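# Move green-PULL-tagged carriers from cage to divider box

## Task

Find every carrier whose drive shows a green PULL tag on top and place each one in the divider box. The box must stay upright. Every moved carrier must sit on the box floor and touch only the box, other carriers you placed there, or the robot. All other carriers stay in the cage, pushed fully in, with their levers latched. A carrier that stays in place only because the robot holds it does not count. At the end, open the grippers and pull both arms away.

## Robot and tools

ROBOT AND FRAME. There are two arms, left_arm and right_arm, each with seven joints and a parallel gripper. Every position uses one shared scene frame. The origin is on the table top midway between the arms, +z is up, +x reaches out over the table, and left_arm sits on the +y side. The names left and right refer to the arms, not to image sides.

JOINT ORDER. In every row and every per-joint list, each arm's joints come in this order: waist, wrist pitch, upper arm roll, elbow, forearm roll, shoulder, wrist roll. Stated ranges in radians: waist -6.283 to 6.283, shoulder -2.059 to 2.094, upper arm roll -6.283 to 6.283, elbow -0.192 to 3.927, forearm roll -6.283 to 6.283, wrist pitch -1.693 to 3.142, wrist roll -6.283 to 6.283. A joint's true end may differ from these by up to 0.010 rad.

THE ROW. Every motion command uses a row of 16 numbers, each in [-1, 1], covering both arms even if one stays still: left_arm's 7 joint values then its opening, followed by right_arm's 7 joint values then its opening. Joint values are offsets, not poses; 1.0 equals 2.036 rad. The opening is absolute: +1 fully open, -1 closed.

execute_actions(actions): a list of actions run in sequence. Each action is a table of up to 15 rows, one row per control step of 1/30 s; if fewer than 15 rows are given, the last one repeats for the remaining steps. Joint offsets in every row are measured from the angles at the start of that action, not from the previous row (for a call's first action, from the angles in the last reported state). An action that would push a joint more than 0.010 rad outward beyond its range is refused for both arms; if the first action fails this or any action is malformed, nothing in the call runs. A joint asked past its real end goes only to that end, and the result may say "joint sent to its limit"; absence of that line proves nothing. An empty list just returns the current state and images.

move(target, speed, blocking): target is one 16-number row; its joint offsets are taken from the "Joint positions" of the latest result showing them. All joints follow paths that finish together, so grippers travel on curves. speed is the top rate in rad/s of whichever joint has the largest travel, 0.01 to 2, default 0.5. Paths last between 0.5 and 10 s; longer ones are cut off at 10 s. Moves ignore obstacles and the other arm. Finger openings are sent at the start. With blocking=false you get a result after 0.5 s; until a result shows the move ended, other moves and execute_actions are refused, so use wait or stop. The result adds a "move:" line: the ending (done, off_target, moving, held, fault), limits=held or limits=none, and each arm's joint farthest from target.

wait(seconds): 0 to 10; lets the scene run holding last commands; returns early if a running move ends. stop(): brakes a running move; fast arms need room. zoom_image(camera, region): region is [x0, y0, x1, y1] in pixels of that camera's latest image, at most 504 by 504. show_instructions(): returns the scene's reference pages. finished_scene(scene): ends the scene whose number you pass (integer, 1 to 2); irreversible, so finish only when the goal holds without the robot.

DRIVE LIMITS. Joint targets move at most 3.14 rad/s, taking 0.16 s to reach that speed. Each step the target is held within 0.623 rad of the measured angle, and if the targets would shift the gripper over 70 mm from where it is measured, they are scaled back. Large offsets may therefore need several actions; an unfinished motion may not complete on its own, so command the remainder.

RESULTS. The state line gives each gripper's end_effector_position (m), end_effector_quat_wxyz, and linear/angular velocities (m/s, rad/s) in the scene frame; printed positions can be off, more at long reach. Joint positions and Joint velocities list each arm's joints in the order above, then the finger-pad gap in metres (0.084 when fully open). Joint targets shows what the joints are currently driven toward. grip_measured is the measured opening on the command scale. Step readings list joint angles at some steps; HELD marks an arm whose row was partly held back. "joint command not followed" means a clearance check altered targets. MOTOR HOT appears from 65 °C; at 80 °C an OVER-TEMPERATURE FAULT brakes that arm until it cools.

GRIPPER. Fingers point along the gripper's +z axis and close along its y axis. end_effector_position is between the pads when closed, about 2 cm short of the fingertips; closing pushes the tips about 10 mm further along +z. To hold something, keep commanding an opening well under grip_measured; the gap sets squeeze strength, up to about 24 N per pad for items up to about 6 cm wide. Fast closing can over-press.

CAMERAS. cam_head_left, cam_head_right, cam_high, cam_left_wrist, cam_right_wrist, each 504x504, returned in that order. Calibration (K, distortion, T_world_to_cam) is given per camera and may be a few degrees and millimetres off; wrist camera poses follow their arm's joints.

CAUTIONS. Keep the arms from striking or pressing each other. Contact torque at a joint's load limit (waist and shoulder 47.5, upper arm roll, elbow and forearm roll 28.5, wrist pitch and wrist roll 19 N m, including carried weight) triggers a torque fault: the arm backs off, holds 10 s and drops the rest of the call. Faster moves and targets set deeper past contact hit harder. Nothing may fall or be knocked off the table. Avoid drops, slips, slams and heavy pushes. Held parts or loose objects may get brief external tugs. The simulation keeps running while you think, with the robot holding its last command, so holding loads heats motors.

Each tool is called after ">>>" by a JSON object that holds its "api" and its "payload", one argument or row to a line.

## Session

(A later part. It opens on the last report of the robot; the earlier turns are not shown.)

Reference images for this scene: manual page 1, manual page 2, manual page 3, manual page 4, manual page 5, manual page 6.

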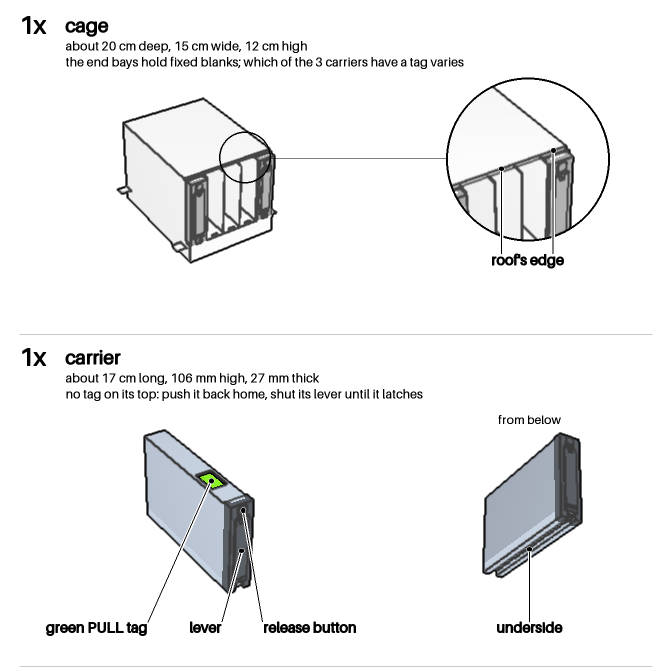

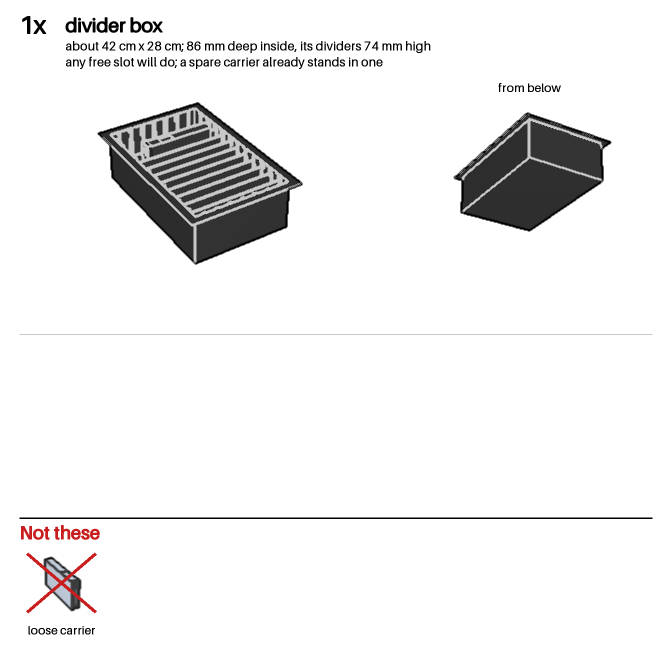

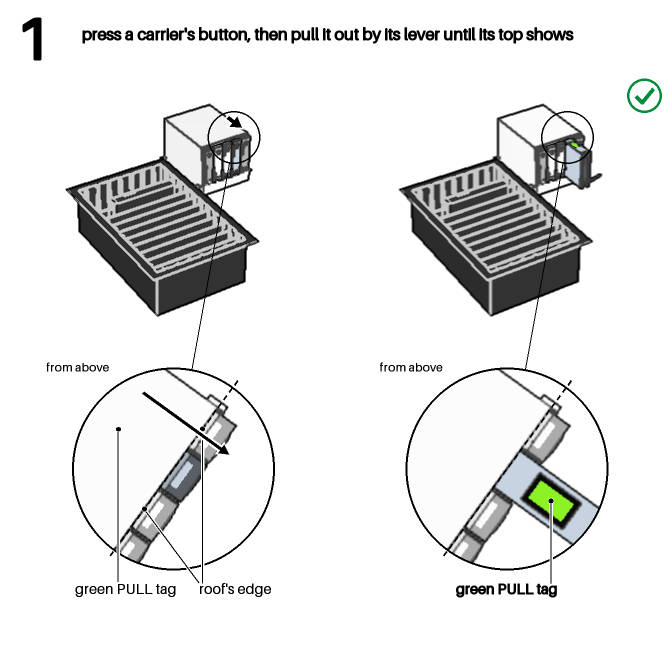

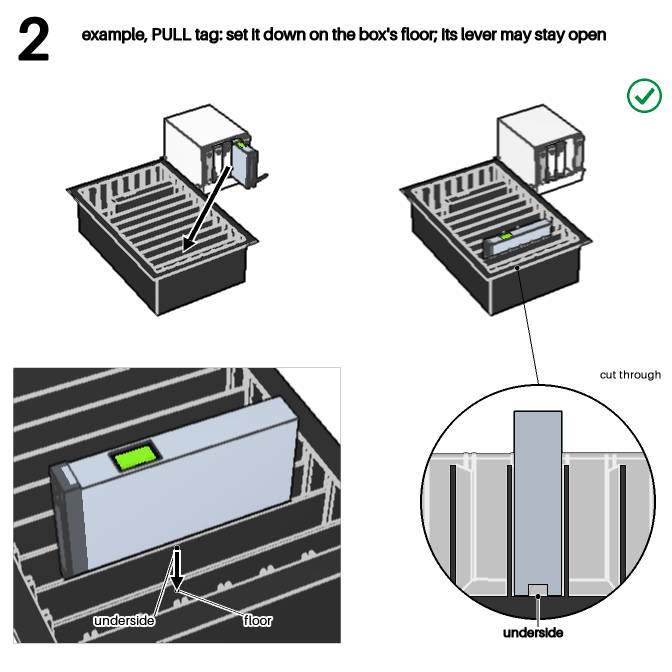

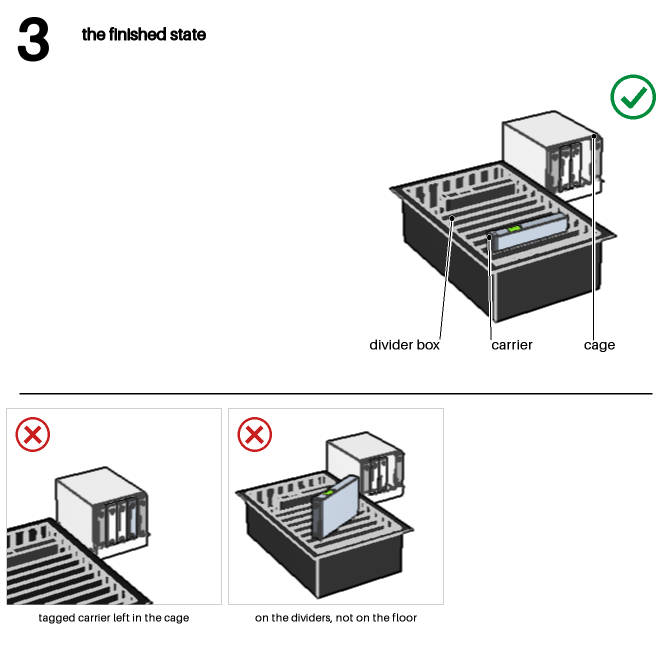

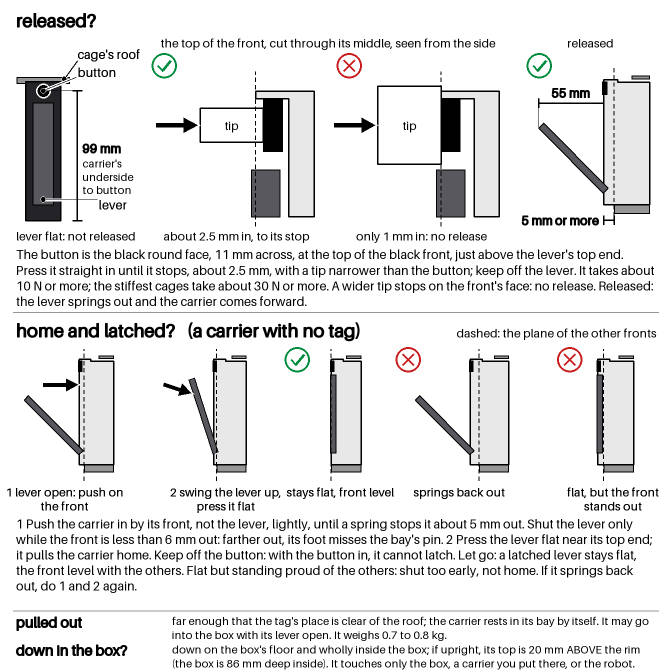

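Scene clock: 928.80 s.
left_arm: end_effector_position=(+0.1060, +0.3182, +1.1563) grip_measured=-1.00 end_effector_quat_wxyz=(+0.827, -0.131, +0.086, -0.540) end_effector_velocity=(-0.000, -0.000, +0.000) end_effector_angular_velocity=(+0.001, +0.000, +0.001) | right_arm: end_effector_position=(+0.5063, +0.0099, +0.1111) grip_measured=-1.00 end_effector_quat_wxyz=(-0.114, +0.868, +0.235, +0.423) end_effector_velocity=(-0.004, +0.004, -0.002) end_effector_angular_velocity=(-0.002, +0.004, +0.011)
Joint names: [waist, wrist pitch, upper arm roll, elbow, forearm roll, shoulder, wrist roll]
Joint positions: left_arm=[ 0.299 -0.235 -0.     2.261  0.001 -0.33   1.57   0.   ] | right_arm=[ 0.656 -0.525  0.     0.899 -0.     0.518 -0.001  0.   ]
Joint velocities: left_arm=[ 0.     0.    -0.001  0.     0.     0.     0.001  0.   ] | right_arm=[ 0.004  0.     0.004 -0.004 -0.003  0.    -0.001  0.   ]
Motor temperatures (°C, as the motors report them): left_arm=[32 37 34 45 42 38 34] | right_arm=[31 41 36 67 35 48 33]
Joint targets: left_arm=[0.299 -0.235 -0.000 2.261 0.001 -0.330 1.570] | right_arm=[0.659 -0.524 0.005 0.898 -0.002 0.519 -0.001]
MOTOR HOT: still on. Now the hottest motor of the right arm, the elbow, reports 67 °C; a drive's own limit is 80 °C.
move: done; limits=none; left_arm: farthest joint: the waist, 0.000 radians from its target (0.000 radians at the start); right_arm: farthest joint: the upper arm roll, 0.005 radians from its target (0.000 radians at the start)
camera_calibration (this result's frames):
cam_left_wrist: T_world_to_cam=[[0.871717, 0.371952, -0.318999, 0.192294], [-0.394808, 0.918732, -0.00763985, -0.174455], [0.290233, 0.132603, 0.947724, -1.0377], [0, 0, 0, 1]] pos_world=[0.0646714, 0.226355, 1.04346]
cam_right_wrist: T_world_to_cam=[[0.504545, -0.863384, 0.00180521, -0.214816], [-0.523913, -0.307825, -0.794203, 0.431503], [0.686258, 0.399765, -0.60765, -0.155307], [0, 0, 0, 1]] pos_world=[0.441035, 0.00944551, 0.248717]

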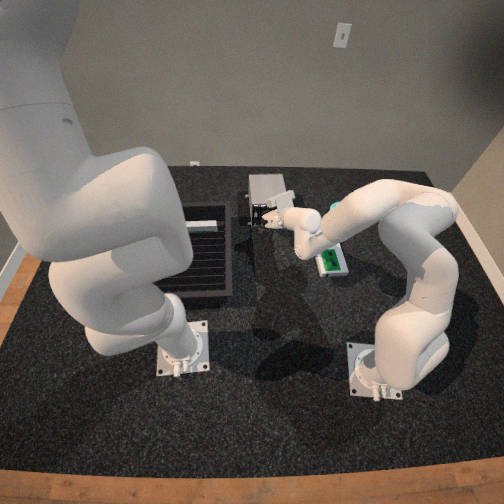

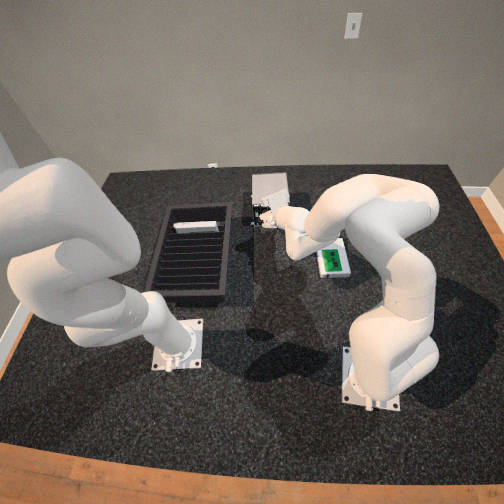

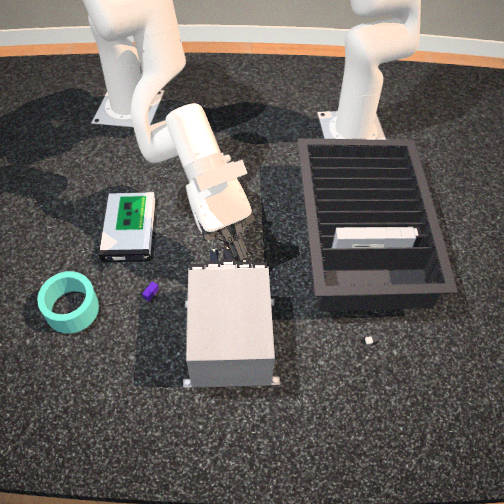

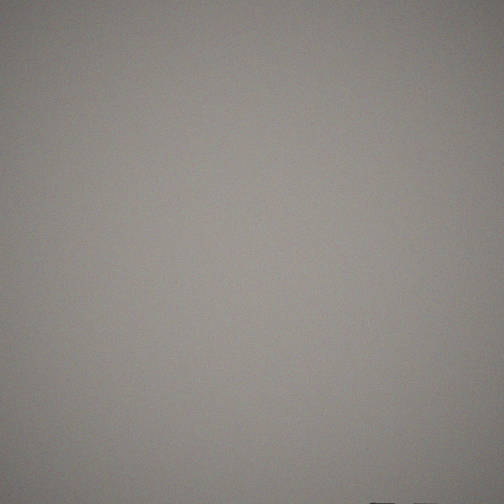

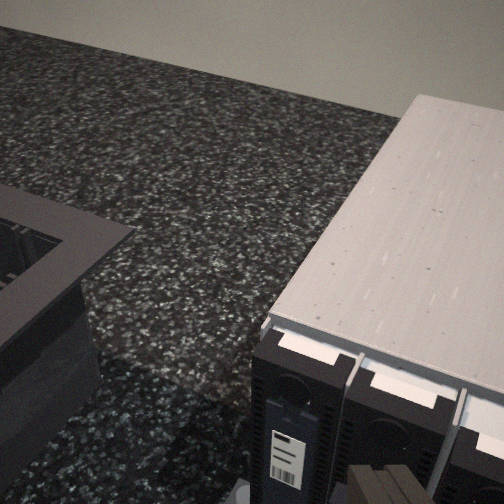

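>>> {"api": "execute_actions", "payload": {
  "actions": [
    [[0,0,0,0,0,0,0,-1,0,0,0,0,0,-0.02,0,-1],[0,0,0,0,0,0,0,-1,0,0,0,0,0,-0.05,0,-1],[0,0,0,0,0,0,0,-1,0,0,0,0,0,-0.09,0,-1],[0,0,0,0,0,0,0,-1,0,0,0,0,0,-0.13,0,-1]]
  ]
}}

>>> {"api": "move", "payload": {
  "target": [0,0,0,0,0,0,0,-1,-0.1,0.13,0,0.84,0,-0.1,0,-1],
  "speed": 1.2
}}

>>> {"api": "zoom_image", "payload": {
  "camera": "cam_high",
  "region": [170,220,290,290]
}}

Scene clock: 934.93 s.
left_arm: end_effector_position=(+0.1060, +0.3182, +1.1563) grip_measured=-1.00 end_effector_quat_wxyz=(+0.827, -0.131, +0.086, -0.540) end_effector_velocity=(-0.000, +0.000, +0.000) end_effector_angular_velocity=(-0.001, +0.000, +0.001) | right_arm: end_effector_position=(+0.5234, +0.0196, +0.2744) grip_measured=-1.00 end_effector_quat_wxyz=(-0.142, +0.808, +0.218, +0.529) end_effector_velocity=(-0.003, -0.002, +0.124) end_effector_angular_velocity=(+0.093, -0.160, +0.000)
Joint names: [waist, wrist pitch, upper arm roll, elbow, forearm roll, shoulder, wrist roll]
Joint positions: left_arm=[ 0.299 -0.235 -0.     2.261  0.001 -0.33   1.57   0.   ] | right_arm=[ 0.656 -0.526  0.     0.902 -0.     0.269 -0.001  0.   ]
Joint velocities: left_arm=[ 0.001  0.002  0.001  0.001  0.    -0.    -0.001  0.   ] | right_arm=[-0.     0.004  0.001 -0.008  0.001 -0.197 -0.001  0.   ]
Motor temperatures (°C, as the motors report them): left_arm=[32 37 34 45 42 38 34] | right_arm=[31 40 36 66 35 48 33]
Joint targets: left_arm=[0.299 -0.235 -0.000 2.261 0.001 -0.330 1.570] | right_arm=[0.656 -0.525 0.000 0.899 -0.000 0.253 -0.001]
MOTOR HOT: still on. Now the hottest motor of the right arm, the elbow, reports 66 °C; a drive's own limit is 80 °C.
Step readings (joint positions):
0: left_arm=[0.299 -0.235 -0.000 2.261 0.001 -0.330 1.570] | right_arm=[0.659 -0.524 0.005 0.898 -0.002 0.519 -0.001]
1: left_arm=[0.299 -0.235 -0.000 2.261 0.001 -0.330 1.570] | right_arm=[0.659 -0.524 0.005 0.898 -0.002 0.519 -0.001]
2: left_arm=[0.299 -0.235 -0.000 2.261 0.001 -0.330 1.570] | right_arm=[0.659 -0.524 0.004 0.898 -0.002 0.517 -0.001]
4: left_arm=[0.299 -0.235 -0.000 2.261 0.001 -0.330 1.570] | right_arm=[0.658 -0.522 0.003 0.893 -0.001 0.490 -0.001]
8: left_arm=[0.299 -0.235 -0.000 2.261 0.001 -0.330 1.570] | right_arm=[0.656 -0.525 -0.000 0.900 -0.000 0.396 -0.001]
15: Joint positions above
camera_calibration (this result's frames):
cam_left_wrist: T_world_to_cam=[[0.871717, 0.371952, -0.318999, 0.192294], [-0.394808, 0.918732, -0.00763976, -0.174455], [0.290233, 0.132603, 0.947724, -1.0377], [0, 0, 0, 1]] pos_world=[0.0646714, 0.226355, 1.04346]
cam_right_wrist: T_world_to_cam=[[0.503758, -0.863842, 0.00233228, -0.215108], [-0.334984, -0.197837, -0.92122, 0.507025], [0.796249, 0.463291, -0.389035, -0.19053], [0, 0, 0, 1]] pos_world=[0.429917, 0.0027602, 0.39346]

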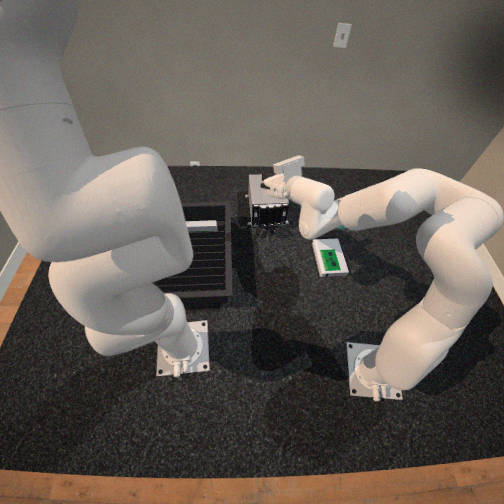

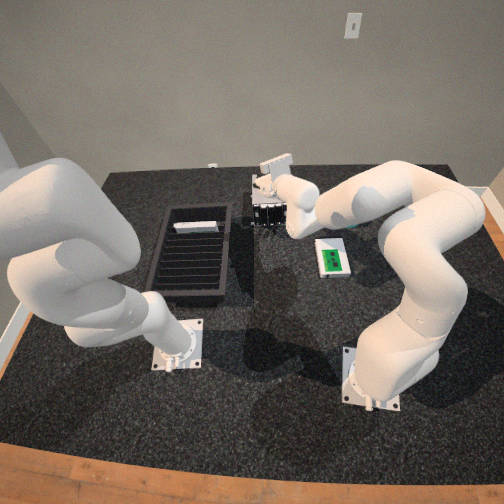

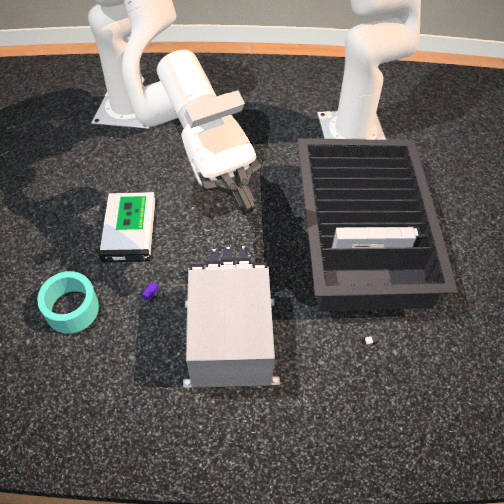

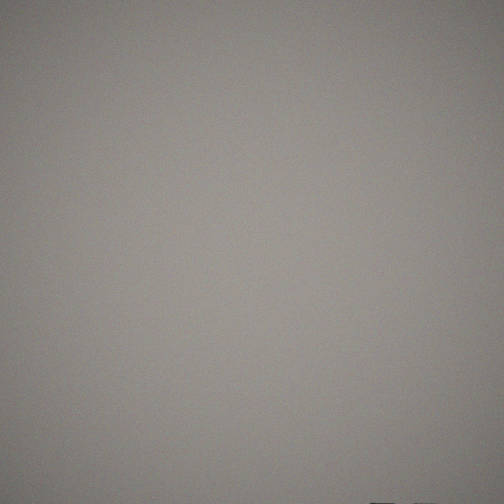

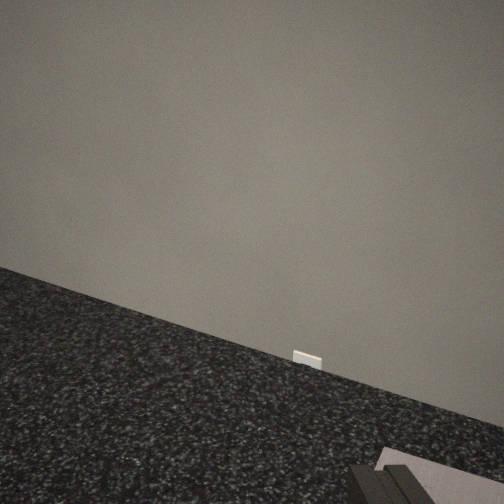

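Scene clock: 938.27 s.
left_arm: end_effector_position=(+0.1060, +0.3182, +1.1563) grip_measured=-1.00 end_effector_quat_wxyz=(+0.827, -0.131, +0.086, -0.540) end_effector_velocity=(-0.000, -0.000, +0.000) end_effector_angular_velocity=(+0.001, -0.001, +0.000) | right_arm: end_effector_position=(+0.1568, -0.2427, +1.1455) grip_measured=-1.00 end_effector_quat_wxyz=(-0.158, +0.164, +0.027, +0.973) end_effector_velocity=(+0.002, +0.001, -0.001) end_effector_angular_velocity=(-0.001, +0.004, +0.001)
Joint names: [waist, wrist pitch, upper arm roll, elbow, forearm roll, shoulder, wrist roll]
Joint positions: left_arm=[ 0.299 -0.235 -0.     2.261  0.001 -0.33   1.57   0.   ] | right_arm=[ 0.452 -0.262  0.     2.612 -0.     0.065 -0.001  0.   ]
Joint velocities: left_arm=[ 0.001 -0.001 -0.001  0.001 -0.     0.     0.     0.   ] | right_arm=[ 0.     0.001 -0.    -0.001  0.001  0.002  0.     0.   ]
Motor temperatures (°C, as the motors report them): left_arm=[32 37 34 45 42 38 34] | right_arm=[31 40 36 66 35 48 33]
Joint targets: left_arm=[0.299 -0.235 -0.000 2.261 0.001 -0.330 1.570] | right_arm=[0.452 -0.262 0.000 2.612 -0.000 0.065 -0.001]
MOTOR HOT: still on. Now the hottest motor of the right arm, the elbow, reports 66 °C; a drive's own limit is 80 °C.
move: done; limits=none; left_arm: farthest joint: the waist, 0.000 radians from its target (0.000 radians at the start); right_arm: farthest joint: the waist, 0.000 radians from its target (0.204 radians at the start)
camera_calibration (this result's frames):
cam_left_wrist: T_world_to_cam=[[0.871717, 0.371952, -0.318999, 0.192294], [-0.394808, 0.918732, -0.00763972, -0.174455], [0.290233, 0.132603, 0.947724, -1.0377], [0, 0, 0, 1]] pos_world=[0.0646714, 0.226355, 1.04346]
cam_right_wrist: T_world_to_cam=[[0.315064, -0.94907, 0.00108684, -0.248682], [0.900403, 0.298545, -0.316457, 0.368804], [0.300015, 0.100683, 0.948606, -0.980674], [0, 0, 0, 1]] pos_world=[0.0404955, -0.247385, 1.04725]

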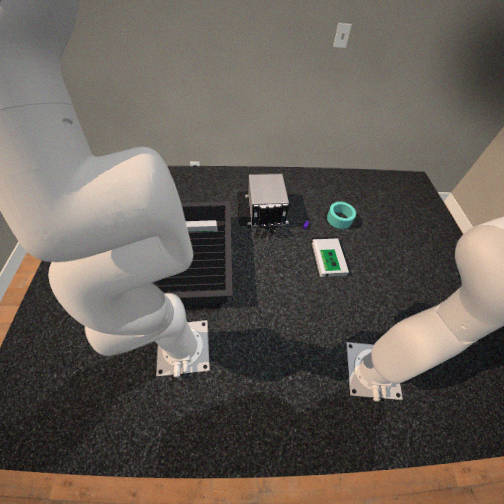

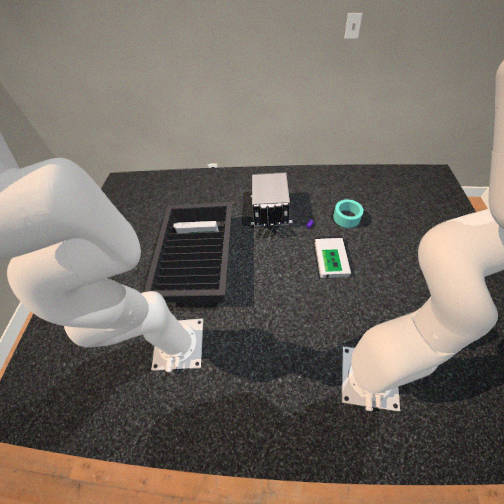

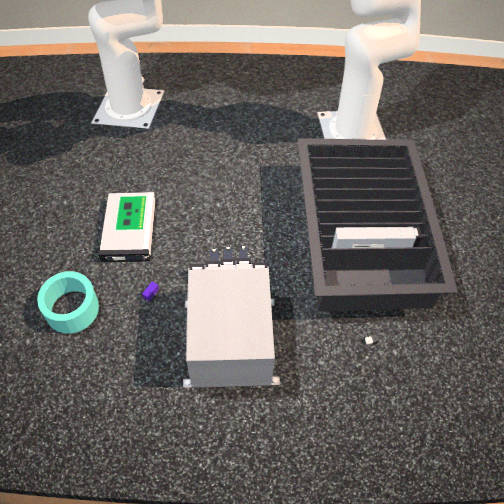

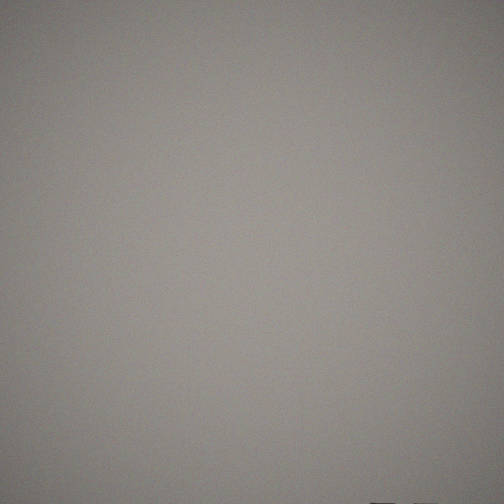

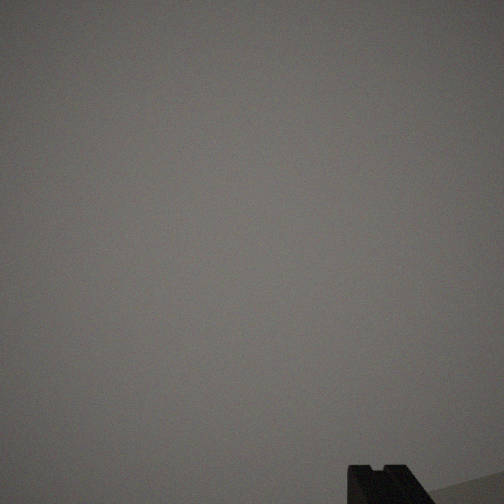

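Region (170, 220, 290, 290) of cam_high's 504x504 image, scaled by 4.200, with more detail than that image has; it fills the top 294 rows of this view, and the rest is white.

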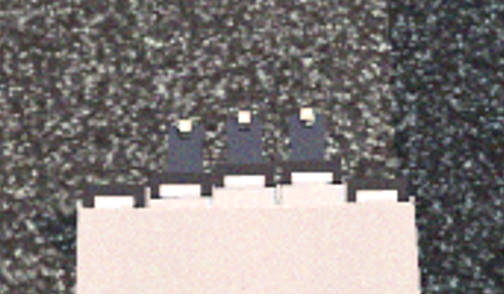

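>>> {"api": "move", "payload": {
  "target": [0,0,0,0,0,0,0,-1,0.0643,0.7387,0,-0.3944,0,0.2446,0.1896,-1],
  "speed": 1.0
}}

Scene clock: 1013.80 s.
left_arm: end_effector_position=(+0.1060, +0.3182, +1.1563) grip_measured=-1.00 end_effector_quat_wxyz=(+0.827, -0.131, +0.086, -0.540) end_effector_velocity=(+0.000, -0.000, -0.000) end_effector_angular_velocity=(+0.000, -0.000, -0.002) | right_arm: end_effector_position=(+0.5213, -0.0345, +0.1998) grip_measured=-1.00 end_effector_quat_wxyz=(-0.001, +0.999, +0.035, +0.002) end_effector_velocity=(-0.001, -0.000, -0.001) end_effector_angular_velocity=(-0.001, +0.003, -0.001)
Joint names: [waist, wrist pitch, upper arm roll, elbow, forearm roll, shoulder, wrist roll]
Joint positions: left_arm=[ 0.299 -0.235 -0.     2.261  0.001 -0.33   1.57   0.   ] | right_arm=[ 0.583  1.242  0.     1.809 -0.     0.563  0.385  0.   ]
Joint velocities: left_arm=[-0.    -0.001 -0.001 -0.    -0.    -0.    -0.001  0.   ] | right_arm=[-0.     0.001  0.    -0.001  0.     0.001  0.     0.   ]
Motor temperatures (°C, as the motors report them): left_arm=[32 37 34 45 42 38 34] | right_arm=[31 38 35 59 35 45 33]
Joint targets: left_arm=[0.299 -0.235 -0.000 2.261 0.001 -0.330 1.570] | right_arm=[0.583 1.242 0.000 1.809 -0.000 0.563 0.385]
MOTOR HOT: cleared. Now the hottest motor of the right arm, the elbow, reports 59 °C.
move: done; limits=none; left_arm: farthest joint: the waist, 0.000 radians from its target (0.000 radians at the start); right_arm: farthest joint: the waist, 0.000 radians from its target (0.131 radians at the start)
camera_calibration (this result's frames):
cam_left_wrist: T_world_to_cam=[[0.871717, 0.371952, -0.318999, 0.192294], [-0.394808, 0.918732, -0.0076398, -0.174455], [0.290233, 0.132603, 0.947724, -1.0377], [0, 0, 0, 1]] pos_world=[0.0646715, 0.226355, 1.04346]
cam_right_wrist: T_world_to_cam=[[0.0704725, -0.997513, -0.00155421, -0.0385168], [-0.997393, -0.0704396, -0.0156765, 0.595675], [0.015528, 0.00265492, -0.999876, 0.320335], [0, 0, 0, 1]] pos_world=[0.591863, 0.00268769, 0.329573]

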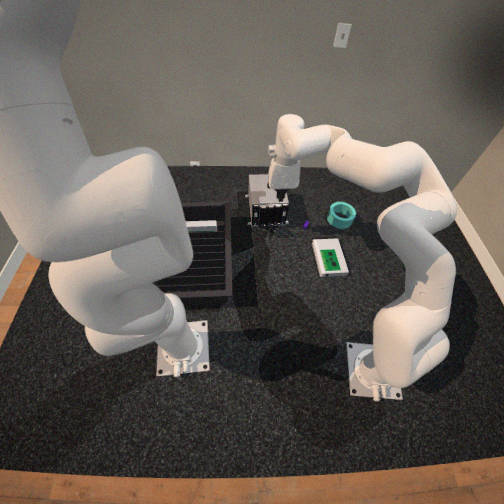

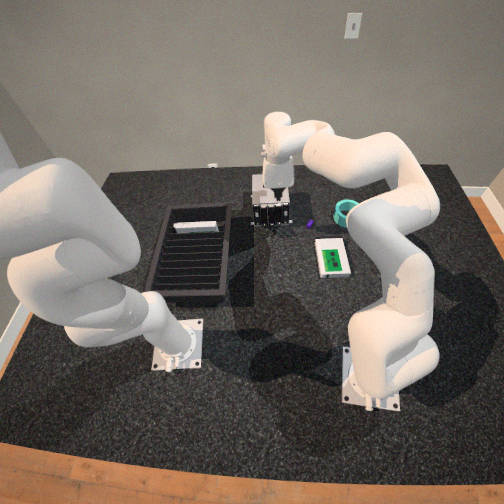

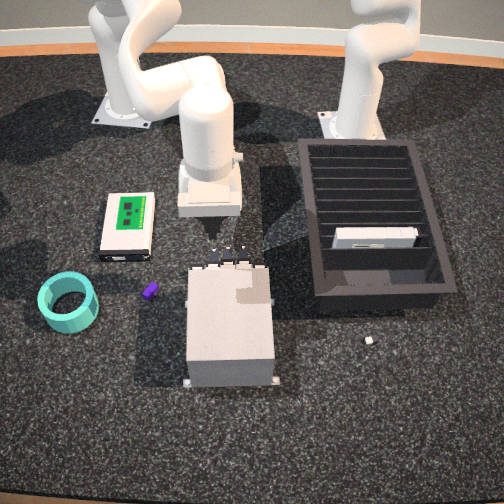

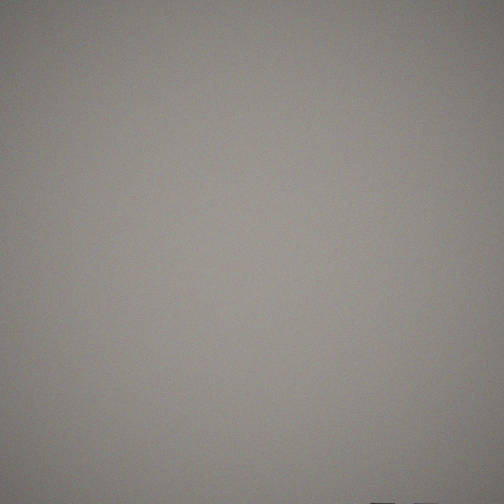

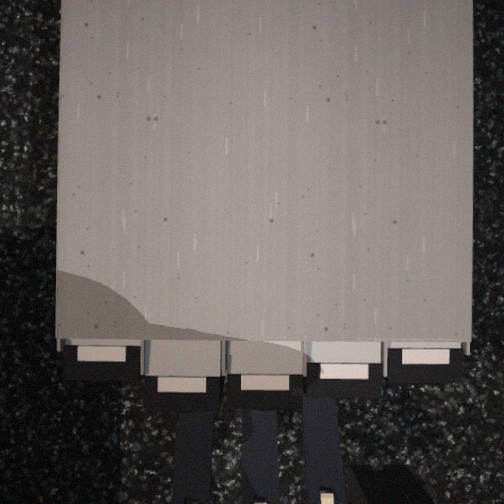

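>>> {"api": "move", "payload": {
  "target": [0,0,0,0,0,0,0,-1,0,-0.073,0,-0.0522,0,0.0208,0,-1],
  "speed": 0.3
}}

Scene clock: 1029.40 s.
left_arm: end_effector_position=(+0.1060, +0.3182, +1.1563) grip_measured=-1.00 end_effector_quat_wxyz=(+0.827, -0.131, +0.086, -0.540) end_effector_velocity=(+0.000, +0.001, -0.000) end_effector_angular_velocity=(-0.000, +0.000, +0.001) | right_arm: end_effector_position=(+0.5214, -0.0344, +0.1402) grip_measured=-1.00 end_effector_quat_wxyz=(-0.001, +0.999, +0.035, +0.002) end_effector_velocity=(-0.002, +0.001, -0.004) end_effector_angular_velocity=(-0.002, +0.006, +0.003)
Joint names: [waist, wrist pitch, upper arm roll, elbow, forearm roll, shoulder, wrist roll]
Joint positions: left_arm=[ 0.299 -0.235 -0.     2.261  0.001 -0.33   1.57   0.   ] | right_arm=[ 0.583  1.094  0.     1.703 -0.     0.605  0.385  0.   ]
Joint velocities: left_arm=[ 0.     0.     0.001  0.    -0.     0.     0.     0.   ] | right_arm=[ 0.003 -0.002  0.    -0.005  0.001  0.003 -0.001  0.   ]
Motor temperatures (°C, as the motors report them): left_arm=[32 37 34 45 42 38 34] | right_arm=[31 38 35 64 35 47 33]
Joint targets: left_arm=[0.299 -0.235 -0.000 2.261 0.001 -0.330 1.570] | right_arm=[0.583 1.093 0.000 1.703 -0.000 0.605 0.385]
move: done; limits=none; left_arm: farthest joint: the waist, 0.000 radians from its target (0.000 radians at the start); right_arm: farthest joint: the waist, 0.000 radians from its target (0.000 radians at the start)
camera_calibration (this result's frames):
cam_left_wrist: T_world_to_cam=[[0.871717, 0.371952, -0.318999, 0.192294], [-0.394808, 0.918732, -0.00763981, -0.174455], [0.290233, 0.132603, 0.947724, -1.0377], [0, 0, 0, 1]] pos_world=[0.0646714, 0.226355, 1.04346]
cam_right_wrist: T_world_to_cam=[[0.0705051, -0.99751, -0.00176613, -0.0385514], [-0.997384, -0.0704676, -0.0161362, 0.594883], [0.0159715, 0.00289919, -0.999868, 0.260451], [0, 0, 0, 1]] pos_world=[0.591885, 0.00270945, 0.269947]

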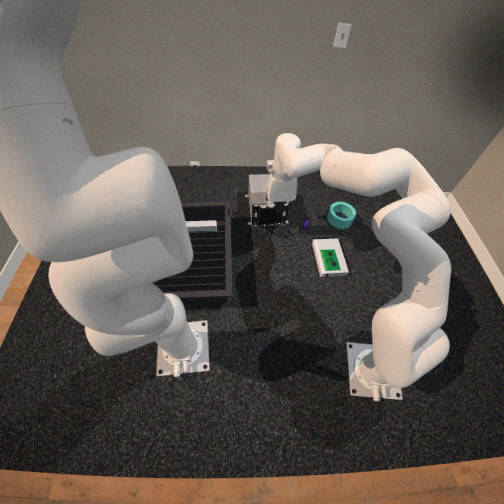

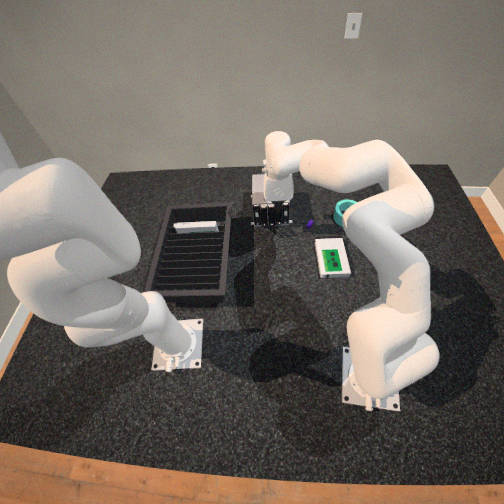

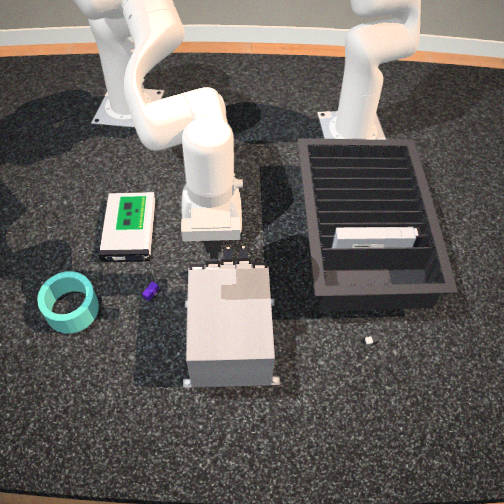

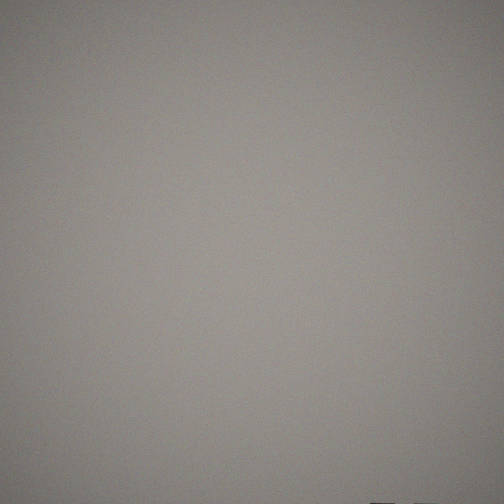

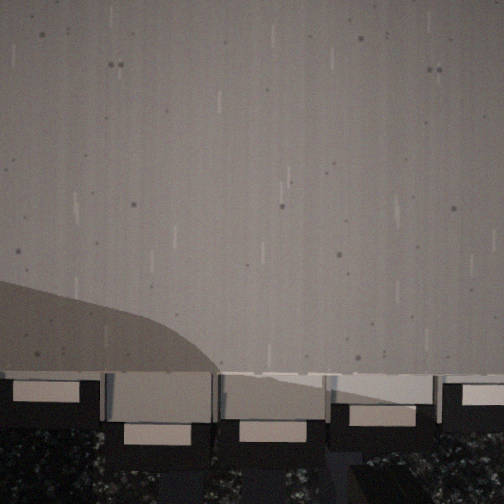

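>>> {"api": "move", "payload": {
  "target": [0,0,0,0,0,0,0,-1,0,-0.0604,0,-0.0285,0,0.0319,0,-1],
  "speed": 0.2
}}

>>> {"api": "move", "payload": {
  "target": [0,0,0,0,0,0,0,-1,0.0108,-0.0351,0,-0.0881,0,-0.053,0.0108,-1],
  "speed": 0.15
}}

Scene clock: 1039.43 s.
left_arm: end_effector_position=(+0.1060, +0.3182, +1.1563) grip_measured=-1.00 end_effector_quat_wxyz=(+0.827, -0.131, +0.086, -0.540) end_effector_velocity=(-0.000, +0.000, +0.000) end_effector_angular_velocity=(-0.001, -0.001, -0.001) | right_arm: end_effector_position=(+0.5255, -0.0360, +0.0940) grip_measured=-1.00 end_effector_quat_wxyz=(-0.003, +0.999, +0.032, +0.010) end_effector_velocity=(-0.001, +0.002, +0.000) end_effector_angular_velocity=(+0.000, -0.001, +0.005)
Joint names: [waist, wrist pitch, upper arm roll, elbow, forearm roll, shoulder, wrist roll]
Joint positions: left_arm=[ 0.299 -0.235 -0.     2.261  0.001 -0.33   1.57   0.   ] | right_arm=[ 0.581  0.97  -0.003  1.646 -0.001  0.656  0.385  0.   ]
Joint velocities: left_arm=[ 0.001 -0.     0.     0.001  0.     0.001 -0.002  0.   ] | right_arm=[ 0.002 -0.002  0.002 -0.003 -0.002 -0.002 -0.     0.   ]
Motor temperatures (°C, as the motors report them): left_arm=[32 37 34 45 42 38 34] | right_arm=[31 38 35 65 35 48 33]
Joint targets: left_arm=[0.299 -0.235 -0.000 2.261 0.001 -0.330 1.570] | right_arm=[0.583 0.971 0.000 1.645 -0.000 0.670 0.385]
MOTOR HOT: a motor of the right arm reached 65 °C. Now the hottest motor of the right arm, the elbow, reports 65 °C. The temperature limit of the motors' drives, at which the controller stops that arm, is 80 °C. To cool a motor, set the load down, stop pushing, or move to a pose that needs little force.
move: off_target (right_arm); limits=none; left_arm: farthest joint: the waist, 0.000 radians from its target (0.000 radians at the start); right_arm: farthest joint: the shoulder, 0.014 radians from its target (0.065 radians at the start)
camera_calibration (this result's frames):
cam_left_wrist: T_world_to_cam=[[0.871717, 0.371952, -0.319, 0.192294], [-0.394809, 0.918732, -0.00763978, -0.174455], [0.290234, 0.132604, 0.947724, -1.0377], [0, 0, 0, 1]] pos_world=[0.0646717, 0.226355, 1.04346]
cam_right_wrist: T_world_to_cam=[[0.0664273, -0.997778, -0.00514925, -0.0380694], [-0.997325, -0.0662376, -0.030916, 0.599563], [0.0305063, 0.00718914, -0.999509, 0.206707], [0, 0, 0, 1]] pos_world=[0.594182, 0.000242719, 0.224946]

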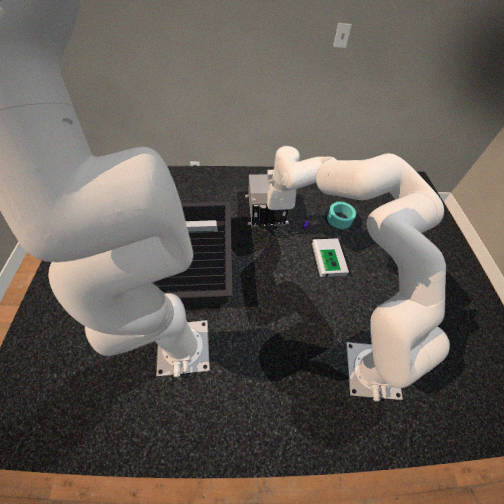

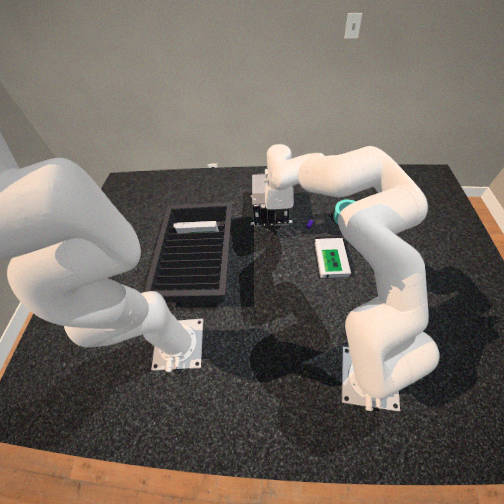

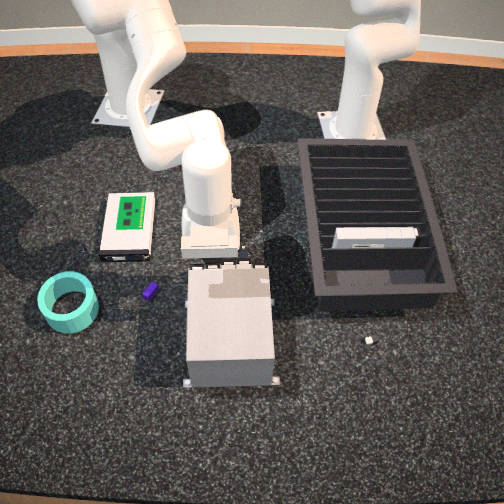

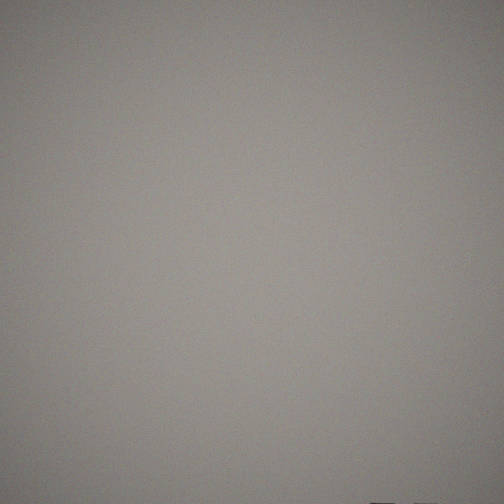

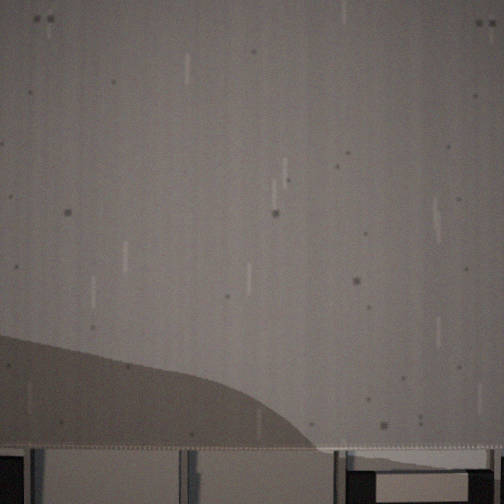

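Scene clock: 1041.10 s.
left_arm: end_effector_position=(+0.1060, +0.3182, +1.1563) grip_measured=-1.00 end_effector_quat_wxyz=(+0.827, -0.131, +0.086, -0.540) end_effector_velocity=(-0.000, -0.000, +0.000) end_effector_angular_velocity=(+0.000, +0.000, +0.002) | right_arm: end_effector_position=(+0.4908, -0.0382, +0.0938) grip_measured=-1.00 end_effector_quat_wxyz=(-0.003, +0.999, +0.032, +0.010) end_effector_velocity=(-0.001, -0.001, -0.001) end_effector_angular_velocity=(+0.000, +0.003, -0.004)
Joint names: [waist, wrist pitch, upper arm roll, elbow, forearm roll, shoulder, wrist roll]
Joint positions: left_arm=[ 0.299 -0.235 -0.     2.261  0.001 -0.33   1.57   0.   ] | right_arm=[ 0.603  0.898 -0.003  1.468 -0.001  0.548  0.407  0.   ]
Joint velocities: left_arm=[ 0.001  0.    -0.    -0.    -0.    -0.     0.001  0.   ] | right_arm=[-0.001  0.    -0.001 -0.004  0.002 -0.001  0.     0.   ]
Motor temperatures (°C, as the motors report them): left_arm=[32 37 34 45 42 38 34] | right_arm=[31 38 35 65 35 48 33]
Joint targets: left_arm=[0.299 -0.235 -0.000 2.261 0.001 -0.330 1.570] | right_arm=[0.603 0.899 -0.003 1.467 -0.001 0.548 0.407]
MOTOR HOT: still on. Now the hottest motor of the right arm, the elbow, reports 65 °C; a drive's own limit is 80 °C.
move: done; limits=none; left_arm: farthest joint: the waist, 0.000 radians from its target (0.000 radians at the start); right_arm: farthest joint: the elbow, 0.001 radians from its target (0.180 radians at the start)
camera_calibration (this result's frames):
cam_left_wrist: T_world_to_cam=[[0.871717, 0.371952, -0.319, 0.192294], [-0.394809, 0.918732, -0.00763978, -0.174455], [0.290234, 0.132604, 0.947724, -1.0377], [0, 0, 0, 1]] pos_world=[0.0646717, 0.226355, 1.04346]
cam_right_wrist: T_world_to_cam=[[0.0662842, -0.997781, -0.00628469, -0.0378005], [-0.997312, -0.0660533, -0.0317144, 0.56489], [0.0312289, 0.00836996, -0.999477, 0.207242], [0, 0, 0, 1]] pos_world=[0.559405, -0.00213837, 0.224812]

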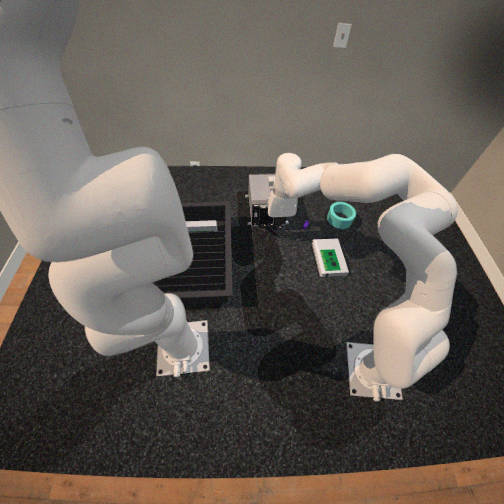

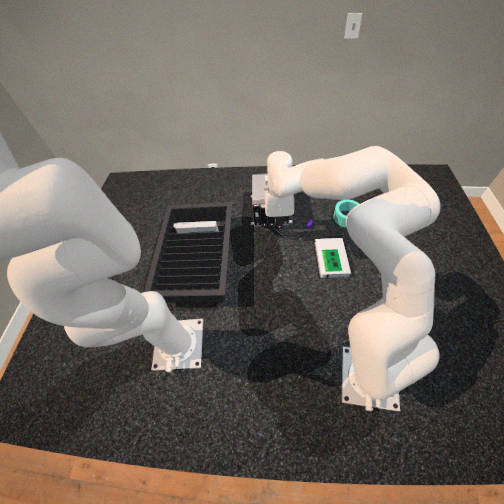

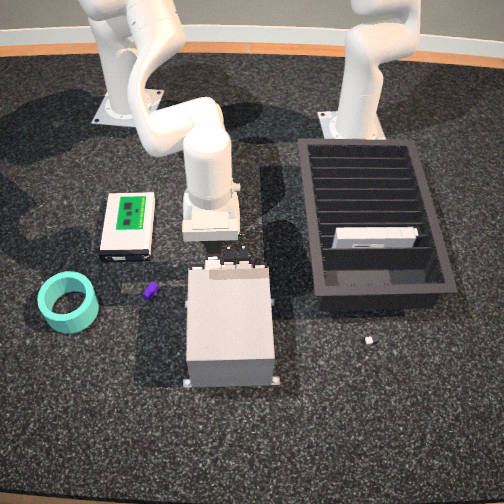

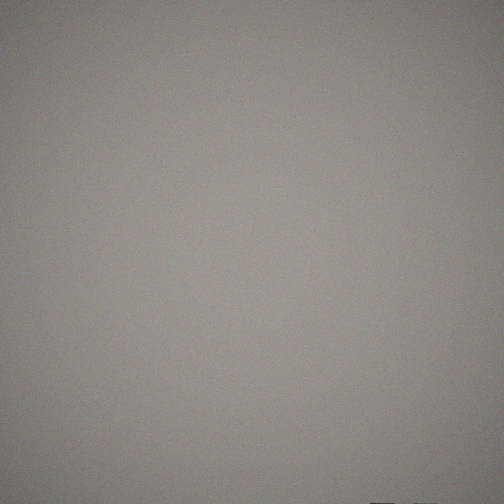

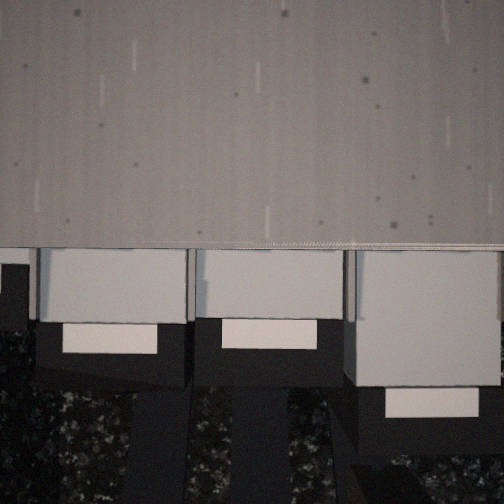

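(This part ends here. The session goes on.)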